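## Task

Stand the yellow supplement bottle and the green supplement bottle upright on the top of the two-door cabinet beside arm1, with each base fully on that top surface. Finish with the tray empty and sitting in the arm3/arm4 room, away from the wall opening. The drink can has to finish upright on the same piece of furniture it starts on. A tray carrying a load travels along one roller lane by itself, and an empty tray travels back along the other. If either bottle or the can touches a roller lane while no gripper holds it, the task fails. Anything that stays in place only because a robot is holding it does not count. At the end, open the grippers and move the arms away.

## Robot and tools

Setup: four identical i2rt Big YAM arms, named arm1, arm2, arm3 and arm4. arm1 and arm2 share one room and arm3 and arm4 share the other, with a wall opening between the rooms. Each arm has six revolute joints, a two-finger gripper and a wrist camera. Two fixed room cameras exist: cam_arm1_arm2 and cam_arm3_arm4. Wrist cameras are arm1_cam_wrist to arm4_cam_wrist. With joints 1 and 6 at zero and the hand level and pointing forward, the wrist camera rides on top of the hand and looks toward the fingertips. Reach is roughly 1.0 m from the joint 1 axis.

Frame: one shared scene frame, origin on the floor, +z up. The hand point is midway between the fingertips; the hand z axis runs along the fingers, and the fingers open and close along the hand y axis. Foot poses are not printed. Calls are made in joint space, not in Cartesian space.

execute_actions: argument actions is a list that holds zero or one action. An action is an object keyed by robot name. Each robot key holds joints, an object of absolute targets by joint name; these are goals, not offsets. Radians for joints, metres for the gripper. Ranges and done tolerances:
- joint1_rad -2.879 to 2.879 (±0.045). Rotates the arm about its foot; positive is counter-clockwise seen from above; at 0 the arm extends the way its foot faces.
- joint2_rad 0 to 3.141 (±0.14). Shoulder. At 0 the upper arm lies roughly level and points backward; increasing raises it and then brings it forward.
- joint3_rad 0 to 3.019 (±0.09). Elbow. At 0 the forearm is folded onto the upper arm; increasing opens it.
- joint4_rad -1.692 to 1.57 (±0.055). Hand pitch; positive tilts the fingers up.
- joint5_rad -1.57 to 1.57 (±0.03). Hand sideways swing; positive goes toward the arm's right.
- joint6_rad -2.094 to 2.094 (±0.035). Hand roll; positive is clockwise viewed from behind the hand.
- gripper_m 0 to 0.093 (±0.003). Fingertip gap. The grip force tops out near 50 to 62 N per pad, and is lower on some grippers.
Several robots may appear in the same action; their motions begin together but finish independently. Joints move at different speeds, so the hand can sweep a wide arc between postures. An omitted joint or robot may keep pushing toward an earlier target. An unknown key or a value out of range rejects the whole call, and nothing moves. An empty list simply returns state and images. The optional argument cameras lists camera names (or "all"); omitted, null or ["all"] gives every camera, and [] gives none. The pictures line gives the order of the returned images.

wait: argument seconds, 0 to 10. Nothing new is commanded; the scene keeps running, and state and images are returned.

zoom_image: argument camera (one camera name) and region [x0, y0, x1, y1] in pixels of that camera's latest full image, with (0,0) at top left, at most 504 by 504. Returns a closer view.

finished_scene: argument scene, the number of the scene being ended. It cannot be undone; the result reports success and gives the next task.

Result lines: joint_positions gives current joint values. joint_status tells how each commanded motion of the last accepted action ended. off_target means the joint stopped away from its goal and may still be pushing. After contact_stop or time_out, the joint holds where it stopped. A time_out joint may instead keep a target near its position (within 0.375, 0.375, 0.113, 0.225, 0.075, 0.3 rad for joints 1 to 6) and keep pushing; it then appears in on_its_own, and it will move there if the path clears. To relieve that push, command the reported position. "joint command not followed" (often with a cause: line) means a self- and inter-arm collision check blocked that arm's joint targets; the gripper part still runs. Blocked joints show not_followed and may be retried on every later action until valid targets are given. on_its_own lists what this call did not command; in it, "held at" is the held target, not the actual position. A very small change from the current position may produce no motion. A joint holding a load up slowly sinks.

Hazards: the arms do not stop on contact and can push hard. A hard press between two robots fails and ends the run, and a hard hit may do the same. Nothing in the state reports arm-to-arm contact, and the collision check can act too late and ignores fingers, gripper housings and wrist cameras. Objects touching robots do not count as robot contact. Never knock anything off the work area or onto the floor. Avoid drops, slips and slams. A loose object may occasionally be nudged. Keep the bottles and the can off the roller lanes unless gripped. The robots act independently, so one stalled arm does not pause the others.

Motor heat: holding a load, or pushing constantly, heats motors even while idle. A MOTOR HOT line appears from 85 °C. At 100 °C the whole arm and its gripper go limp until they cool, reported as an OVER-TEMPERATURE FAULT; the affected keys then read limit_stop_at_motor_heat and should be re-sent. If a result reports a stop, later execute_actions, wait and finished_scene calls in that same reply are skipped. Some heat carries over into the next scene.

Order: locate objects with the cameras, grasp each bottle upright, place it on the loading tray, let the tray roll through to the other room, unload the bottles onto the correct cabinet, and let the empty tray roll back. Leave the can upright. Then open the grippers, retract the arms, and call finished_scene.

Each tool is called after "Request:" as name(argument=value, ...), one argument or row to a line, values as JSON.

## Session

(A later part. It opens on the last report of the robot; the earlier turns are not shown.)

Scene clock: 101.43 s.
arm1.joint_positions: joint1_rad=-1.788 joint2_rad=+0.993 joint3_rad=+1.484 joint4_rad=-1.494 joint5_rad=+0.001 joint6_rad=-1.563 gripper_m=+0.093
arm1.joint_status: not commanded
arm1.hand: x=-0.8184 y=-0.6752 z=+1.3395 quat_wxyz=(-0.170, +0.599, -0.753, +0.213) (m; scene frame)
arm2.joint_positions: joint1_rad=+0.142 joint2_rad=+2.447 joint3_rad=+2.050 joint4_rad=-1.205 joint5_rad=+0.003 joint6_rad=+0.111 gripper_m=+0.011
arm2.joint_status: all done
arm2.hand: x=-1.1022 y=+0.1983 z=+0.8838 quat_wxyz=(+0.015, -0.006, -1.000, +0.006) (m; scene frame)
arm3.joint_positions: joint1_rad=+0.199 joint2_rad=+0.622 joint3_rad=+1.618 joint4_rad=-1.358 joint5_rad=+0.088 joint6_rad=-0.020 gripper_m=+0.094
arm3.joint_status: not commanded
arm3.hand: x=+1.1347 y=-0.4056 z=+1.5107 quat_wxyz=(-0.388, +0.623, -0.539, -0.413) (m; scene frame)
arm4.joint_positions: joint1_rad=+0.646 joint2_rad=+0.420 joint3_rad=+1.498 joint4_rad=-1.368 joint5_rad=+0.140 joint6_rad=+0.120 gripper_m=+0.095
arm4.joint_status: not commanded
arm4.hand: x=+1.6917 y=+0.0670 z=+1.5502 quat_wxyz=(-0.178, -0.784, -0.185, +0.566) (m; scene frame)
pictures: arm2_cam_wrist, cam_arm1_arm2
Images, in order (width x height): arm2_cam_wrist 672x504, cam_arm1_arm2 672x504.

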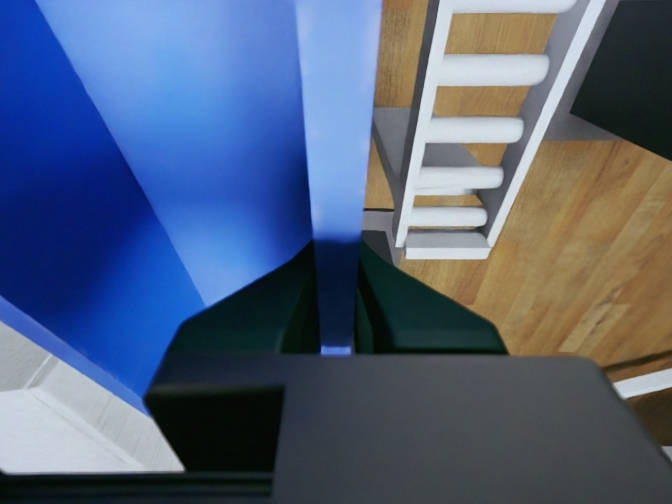

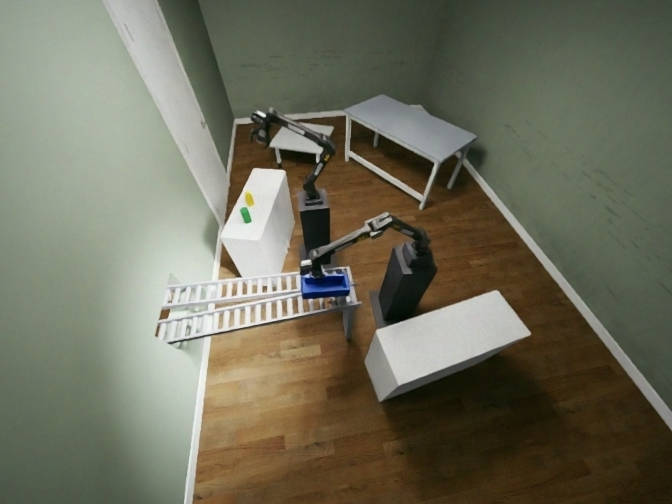

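Request:
execute_actions(
  actions=[
    {"arm2":{"joints":{"joint2_rad":2.565,"joint3_rad":2.1,"joint4_rad":-1.07}}},
  ],
  cameras=["arm2_cam_wrist","cam_arm1_arm2"],
)

Scene clock: 103.30 s.
arm1.joint_positions: joint1_rad=-1.788 joint2_rad=+0.993 joint3_rad=+1.484 joint4_rad=-1.494 joint5_rad=+0.001 joint6_rad=-1.563 gripper_m=+0.093
arm1.joint_status: not commanded
arm1.hand: x=-0.8184 y=-0.6752 z=+1.3395 quat_wxyz=(-0.170, +0.599, -0.753, +0.213) (m; scene frame)
arm2.joint_positions: joint1_rad=+0.142 joint2_rad=+2.602 joint3_rad=+2.067 joint4_rad=-1.083 joint5_rad=+0.001 joint6_rad=+0.112 gripper_m=+0.011
arm2.joint_status: all done
arm2.hand: x=-1.1047 y=+0.1977 z=+0.7824 quat_wxyz=(+0.023, -0.006, -1.000, +0.006) (m; scene frame)
arm3.joint_positions: joint1_rad=+0.199 joint2_rad=+0.622 joint3_rad=+1.618 joint4_rad=-1.358 joint5_rad=+0.088 joint6_rad=-0.020 gripper_m=+0.094
arm3.joint_status: not commanded
arm3.hand: x=+1.1347 y=-0.4056 z=+1.5107 quat_wxyz=(-0.388, +0.623, -0.539, -0.413) (m; scene frame)
arm4.joint_positions: joint1_rad=+0.646 joint2_rad=+0.420 joint3_rad=+1.498 joint4_rad=-1.368 joint5_rad=+0.140 joint6_rad=+0.120 gripper_m=+0.095
arm4.joint_status: not commanded
arm4.hand: x=+1.6917 y=+0.0670 z=+1.5502 quat_wxyz=(-0.178, -0.784, -0.185, +0.566) (m; scene frame)
pictures: arm2_cam_wrist, cam_arm1_arm2
Images, in order (width x height): arm2_cam_wrist 672x504, cam_arm1_arm2 672x504.

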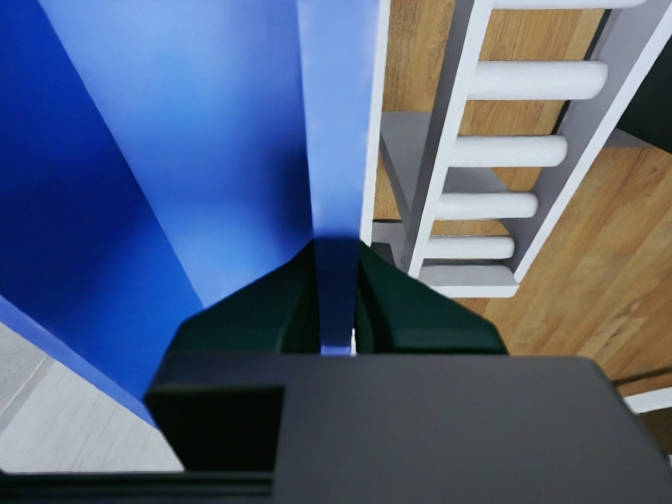

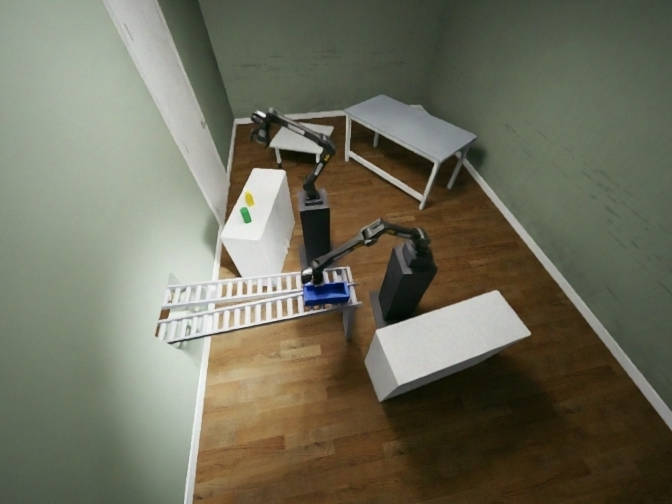

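Request:
execute_actions(
  actions=[
    {"arm2":{"joints":{"joint2_rad":2.66,"joint3_rad":2.1,"joint4_rad":-1.02}}},
  ],
  cameras=["arm2_cam_wrist","cam_arm1_arm2"],
)

Scene clock: 104.67 s.
arm1.joint_positions: joint1_rad=-1.788 joint2_rad=+0.993 joint3_rad=+1.484 joint4_rad=-1.494 joint5_rad=+0.001 joint6_rad=-1.563 gripper_m=+0.093
arm1.joint_status: not commanded
arm1.hand: x=-0.8184 y=-0.6752 z=+1.3395 quat_wxyz=(-0.170, +0.599, -0.753, +0.213) (m; scene frame)
arm2.joint_positions: joint1_rad=+0.142 joint2_rad=+2.665 joint3_rad=+2.067 joint4_rad=-1.045 joint5_rad=-0.005 joint6_rad=+0.112 gripper_m=+0.011
arm2.joint_status: all done
arm2.hand: x=-1.1154 y=+0.1974 z=+0.7403 quat_wxyz=(+0.035, -0.006, -0.999, +0.004) (m; scene frame)
arm3.joint_positions: joint1_rad=+0.199 joint2_rad=+0.622 joint3_rad=+1.618 joint4_rad=-1.358 joint5_rad=+0.088 joint6_rad=-0.020 gripper_m=+0.094
arm3.joint_status: not commanded
arm3.hand: x=+1.1347 y=-0.4056 z=+1.5107 quat_wxyz=(-0.388, +0.623, -0.539, -0.413) (m; scene frame)
arm4.joint_positions: joint1_rad=+0.646 joint2_rad=+0.420 joint3_rad=+1.498 joint4_rad=-1.368 joint5_rad=+0.140 joint6_rad=+0.120 gripper_m=+0.095
arm4.joint_status: not commanded
arm4.hand: x=+1.6917 y=+0.0670 z=+1.5502 quat_wxyz=(-0.178, -0.784, -0.185, +0.566) (m; scene frame)
pictures: arm2_cam_wrist, cam_arm1_arm2
Images, in order (width x height): arm2_cam_wrist 672x504, cam_arm1_arm2 672x504.

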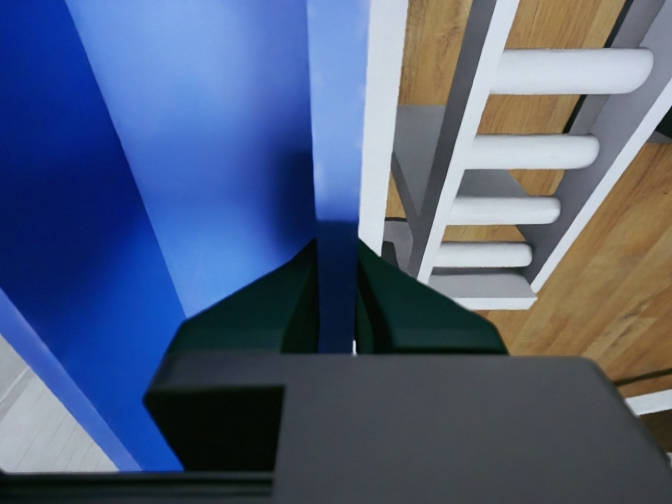

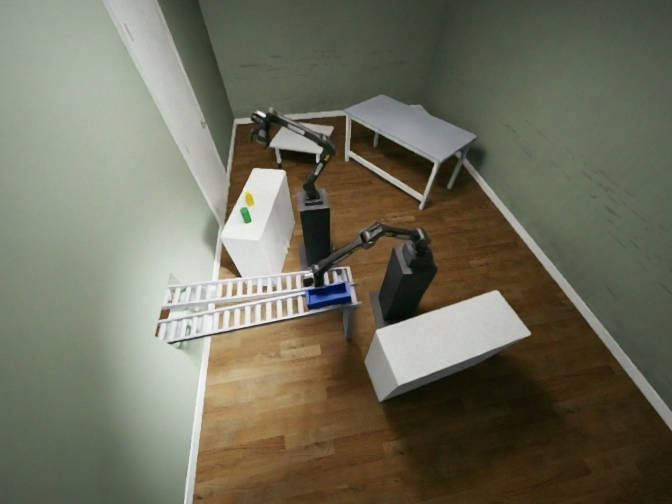

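Request:
execute_actions(
  actions=[
    {"arm2":{"joints":{"gripper_m":0.04}}},
  ],
  cameras=["arm2_cam_wrist"],
)

Request:
execute_actions(
  actions=[
    {"arm2":{"joints":{"joint2_rad":2.35,"joint4_rad":-1.3}}},
  ],
  cameras=["arm2_cam_wrist","cam_arm1_arm2"],
)

Scene clock: 105.60 s.
arm1.joint_positions: joint1_rad=-1.788 joint2_rad=+0.993 joint3_rad=+1.484 joint4_rad=-1.494 joint5_rad=+0.001 joint6_rad=-1.563 gripper_m=+0.093
arm1.joint_status: not commanded
arm1.hand: x=-0.8184 y=-0.6752 z=+1.3395 quat_wxyz=(-0.170, +0.599, -0.753, +0.213) (m; scene frame)
arm2.joint_positions: joint1_rad=+0.142 joint2_rad=+2.665 joint3_rad=+2.067 joint4_rad=-1.036 joint5_rad=-0.004 joint6_rad=+0.112 gripper_m=+0.040
arm2.joint_status: all done
arm2.hand: x=-1.1132 y=+0.1974 z=+0.7401 quat_wxyz=(+0.031, -0.006, -0.999, +0.005) (m; scene frame)
arm3.joint_positions: joint1_rad=+0.199 joint2_rad=+0.622 joint3_rad=+1.618 joint4_rad=-1.358 joint5_rad=+0.088 joint6_rad=-0.020 gripper_m=+0.094
arm3.joint_status: not commanded
arm3.hand: x=+1.1347 y=-0.4056 z=+1.5107 quat_wxyz=(-0.388, +0.623, -0.539, -0.413) (m; scene frame)
arm4.joint_positions: joint1_rad=+0.646 joint2_rad=+0.420 joint3_rad=+1.498 joint4_rad=-1.368 joint5_rad=+0.140 joint6_rad=+0.120 gripper_m=+0.095
arm4.joint_status: not commanded
arm4.hand: x=+1.6917 y=+0.0670 z=+1.5502 quat_wxyz=(-0.178, -0.784, -0.185, +0.566) (m; scene frame)
pictures: arm2_cam_wrist
Images, in order (width x height): arm2_cam_wrist 672x504.

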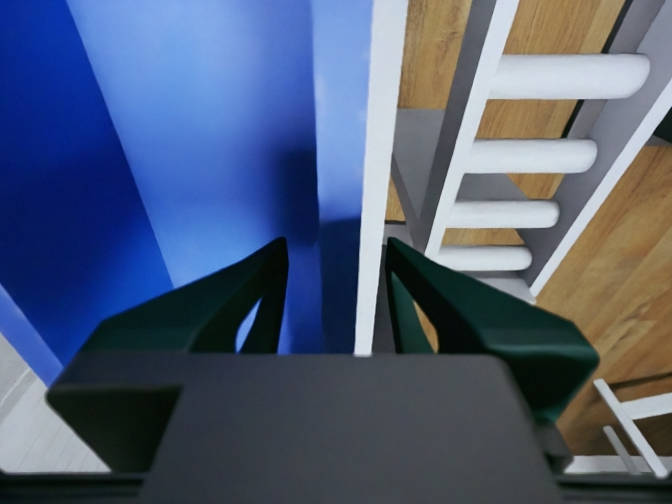

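Scene clock: 107.17 s.
arm1.joint_positions: joint1_rad=-1.788 joint2_rad=+0.993 joint3_rad=+1.484 joint4_rad=-1.494 joint5_rad=+0.001 joint6_rad=-1.563 gripper_m=+0.093
arm1.joint_status: not commanded
arm1.hand: x=-0.8184 y=-0.6752 z=+1.3395 quat_wxyz=(-0.170, +0.599, -0.753, +0.213) (m; scene frame)
arm2.joint_positions: joint1_rad=+0.142 joint2_rad=+2.364 joint3_rad=+2.088 joint4_rad=-1.285 joint5_rad=-0.004 joint6_rad=+0.112 gripper_m=+0.040
arm2.joint_status: all done
arm2.hand: x=-1.0939 y=+0.2007 z=+0.9542 quat_wxyz=(-0.005, -0.006, -1.000, +0.001) (m; scene frame)
arm3.joint_positions: joint1_rad=+0.199 joint2_rad=+0.622 joint3_rad=+1.618 joint4_rad=-1.358 joint5_rad=+0.088 joint6_rad=-0.020 gripper_m=+0.094
arm3.joint_status: not commanded
arm3.hand: x=+1.1347 y=-0.4056 z=+1.5107 quat_wxyz=(-0.388, +0.623, -0.539, -0.413) (m; scene frame)
arm4.joint_positions: joint1_rad=+0.646 joint2_rad=+0.420 joint3_rad=+1.498 joint4_rad=-1.368 joint5_rad=+0.140 joint6_rad=+0.120 gripper_m=+0.095
arm4.joint_status: not commanded
arm4.hand: x=+1.6917 y=+0.0670 z=+1.5502 quat_wxyz=(-0.178, -0.784, -0.185, +0.566) (m; scene frame)
pictures: arm2_cam_wrist, cam_arm1_arm2
Images, in order (width x height): arm2_cam_wrist 672x504, cam_arm1_arm2 672x504.

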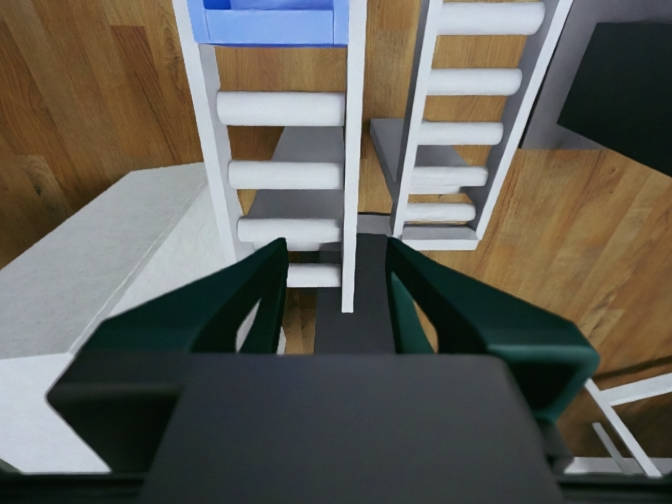

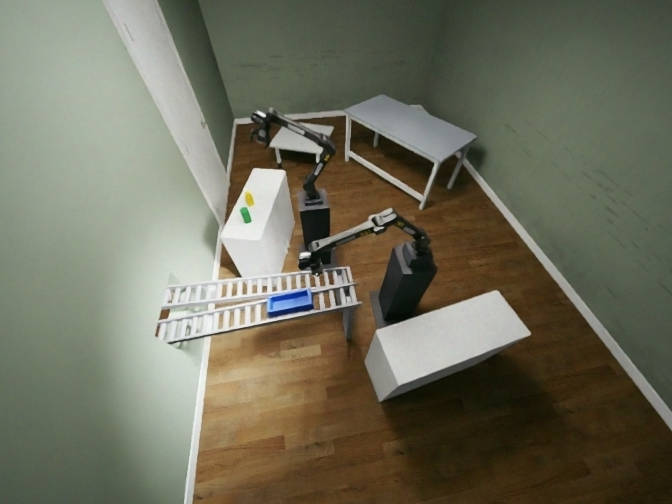

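Rolling inside the rails.

Request:
wait(
  seconds=5,
)

Scene clock: 112.33 s.
arm1.joint_positions: joint1_rad=-1.788 joint2_rad=+0.993 joint3_rad=+1.484 joint4_rad=-1.494 joint5_rad=+0.001 joint6_rad=-1.563 gripper_m=+0.093
arm1.joint_status: not commanded
arm1.hand: x=-0.8184 y=-0.6752 z=+1.3395 quat_wxyz=(-0.170, +0.599, -0.753, +0.213) (m; scene frame)
arm2.joint_positions: joint1_rad=+0.142 joint2_rad=+2.364 joint3_rad=+2.088 joint4_rad=-1.285 joint5_rad=-0.004 joint6_rad=+0.112 gripper_m=+0.040
arm2.joint_status: all done
arm2.hand: x=-1.0939 y=+0.2007 z=+0.9542 quat_wxyz=(-0.005, -0.006, -1.000, +0.001) (m; scene frame)
arm3.joint_positions: joint1_rad=+0.199 joint2_rad=+0.622 joint3_rad=+1.618 joint4_rad=-1.358 joint5_rad=+0.088 joint6_rad=-0.020 gripper_m=+0.094
arm3.joint_status: not commanded
arm3.hand: x=+1.1347 y=-0.4056 z=+1.5107 quat_wxyz=(-0.388, +0.623, -0.539, -0.413) (m; scene frame)
arm4.joint_positions: joint1_rad=+0.646 joint2_rad=+0.420 joint3_rad=+1.498 joint4_rad=-1.368 joint5_rad=+0.140 joint6_rad=+0.120 gripper_m=+0.095
arm4.joint_status: not commanded
arm4.hand: x=+1.6917 y=+0.0670 z=+1.5502 quat_wxyz=(-0.178, -0.784, -0.185, +0.566) (m; scene frame)
wait: 5.00 s; at rest by 0.10 s
pictures: arm1_cam_wrist, arm2_cam_wrist, arm3_cam_wrist, arm4_cam_wrist, cam_arm1_arm2, cam_arm3_arm4
Images, in order (width x height): arm1_cam_wrist 672x504, arm2_cam_wrist 672x504, arm3_cam_wrist 672x504, arm4_cam_wrist 672x504, cam_arm1_arm2 672x504, cam_arm3_arm4 672x504.

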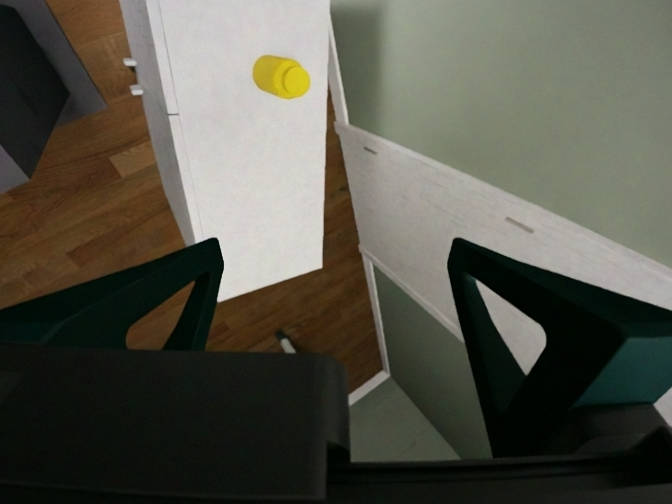

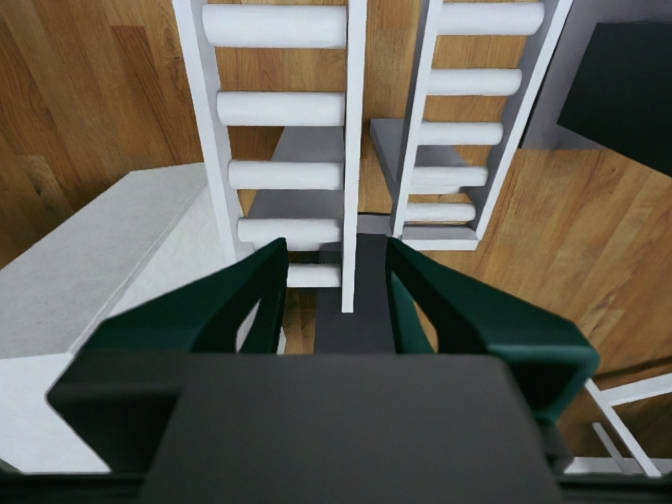

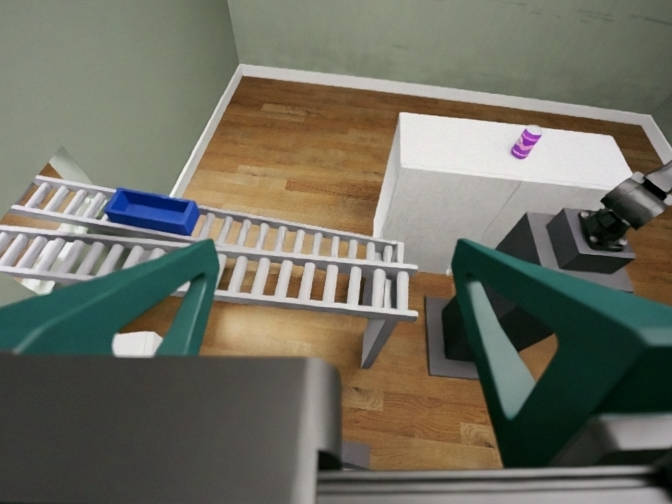

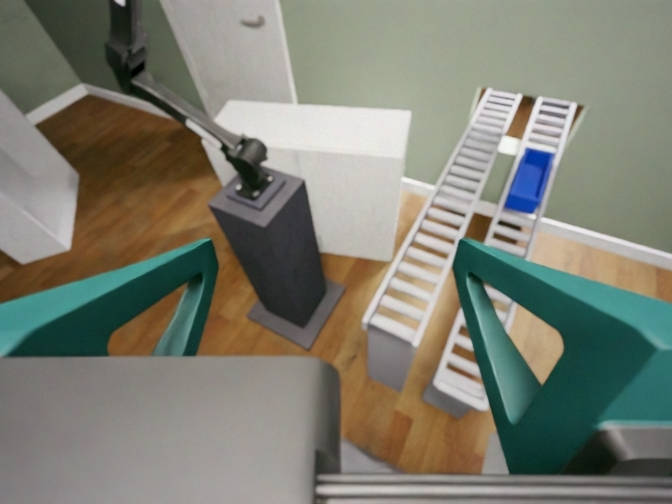

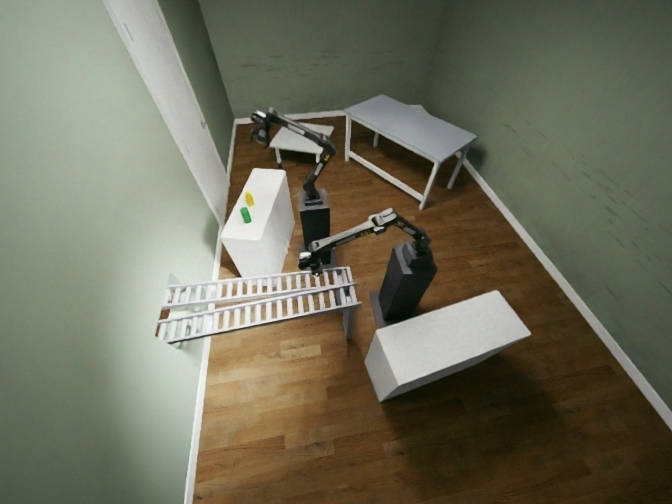

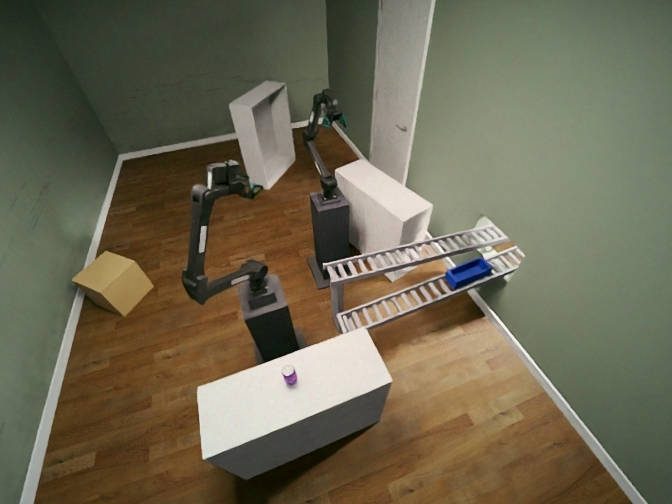

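Request:
wait(
  seconds=6,
)

Scene clock: 121.20 s.
arm1.joint_positions: joint1_rad=-1.788 joint2_rad=+0.993 joint3_rad=+1.484 joint4_rad=-1.494 joint5_rad=+0.001 joint6_rad=-1.563 gripper_m=+0.093
arm1.joint_status: not commanded
arm1.hand: x=-0.8184 y=-0.6752 z=+1.3395 quat_wxyz=(-0.170, +0.599, -0.753, +0.213) (m; scene frame)
arm2.joint_positions: joint1_rad=+0.142 joint2_rad=+2.364 joint3_rad=+2.088 joint4_rad=-1.285 joint5_rad=-0.004 joint6_rad=+0.112 gripper_m=+0.040
arm2.joint_status: all done
arm2.hand: x=-1.0939 y=+0.2007 z=+0.9542 quat_wxyz=(-0.005, -0.006, -1.000, +0.001) (m; scene frame)
arm3.joint_positions: joint1_rad=+0.199 joint2_rad=+0.622 joint3_rad=+1.618 joint4_rad=-1.358 joint5_rad=+0.088 joint6_rad=-0.020 gripper_m=+0.094
arm3.joint_status: not commanded
arm3.hand: x=+1.1347 y=-0.4056 z=+1.5107 quat_wxyz=(-0.388, +0.623, -0.539, -0.413) (m; scene frame)
arm4.joint_positions: joint1_rad=+0.646 joint2_rad=+0.420 joint3_rad=+1.498 joint4_rad=-1.368 joint5_rad=+0.140 joint6_rad=+0.120 gripper_m=+0.095
arm4.joint_status: not commanded
arm4.hand: x=+1.6917 y=+0.0670 z=+1.5502 quat_wxyz=(-0.178, -0.784, -0.185, +0.566) (m; scene frame)
wait: 6.00 s; at rest from the start
pictures: arm1_cam_wrist, arm2_cam_wrist, arm3_cam_wrist, arm4_cam_wrist, cam_arm1_arm2, cam_arm3_arm4
Images, in order (width x height): arm1_cam_wrist 672x504, arm2_cam_wrist 672x504, arm3_cam_wrist 672x504, arm4_cam_wrist 672x504, cam_arm1_arm2 672x504, cam_arm3_arm4 672x504.

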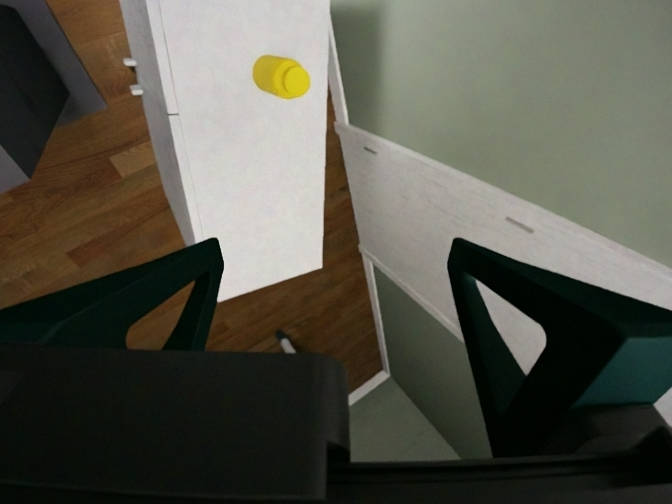

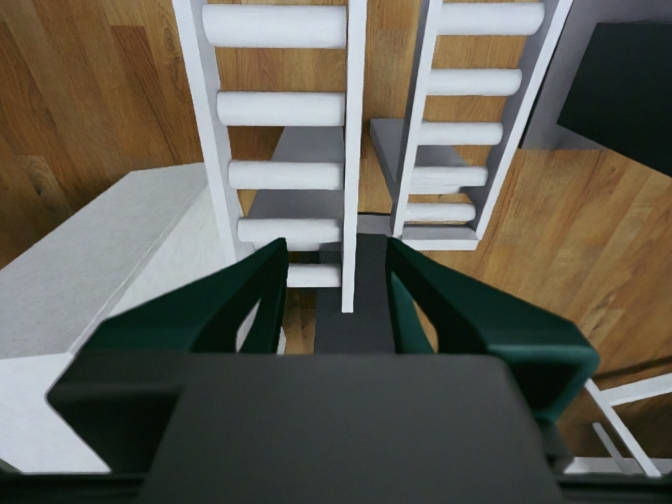

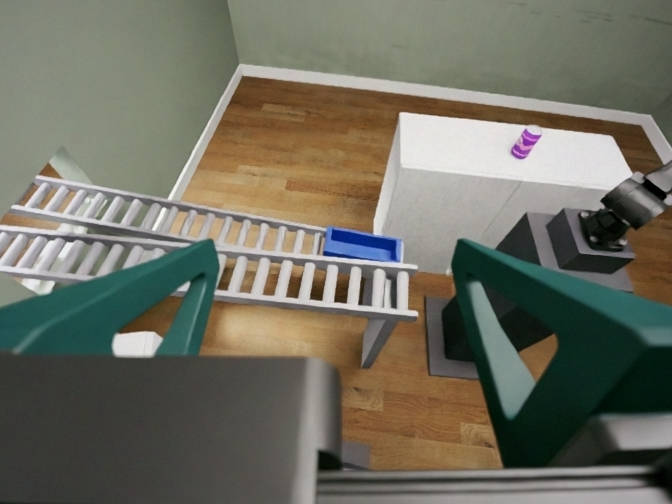

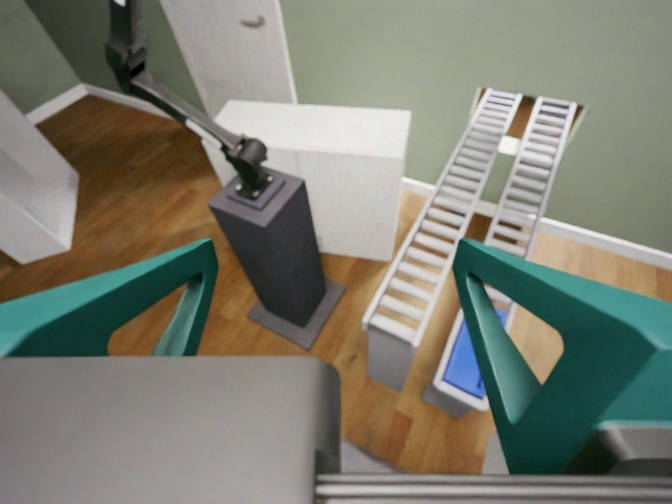

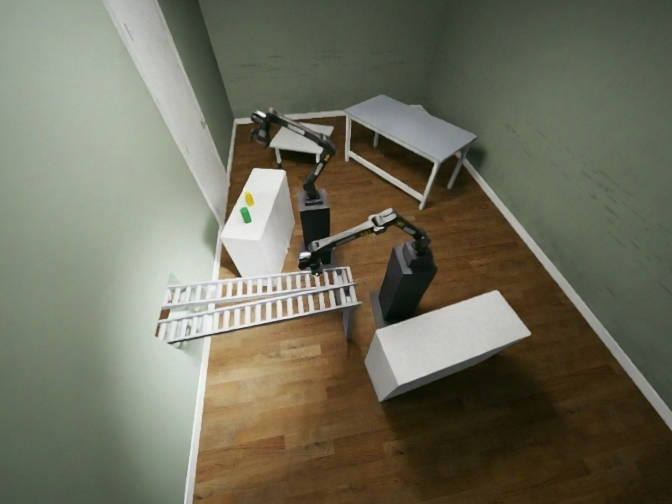

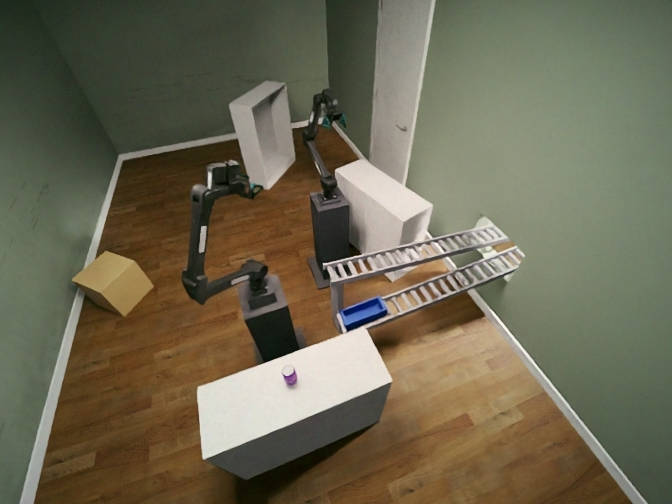

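Request:
finished_scene(
  scene=2,
)

The scene is finished: the task was done.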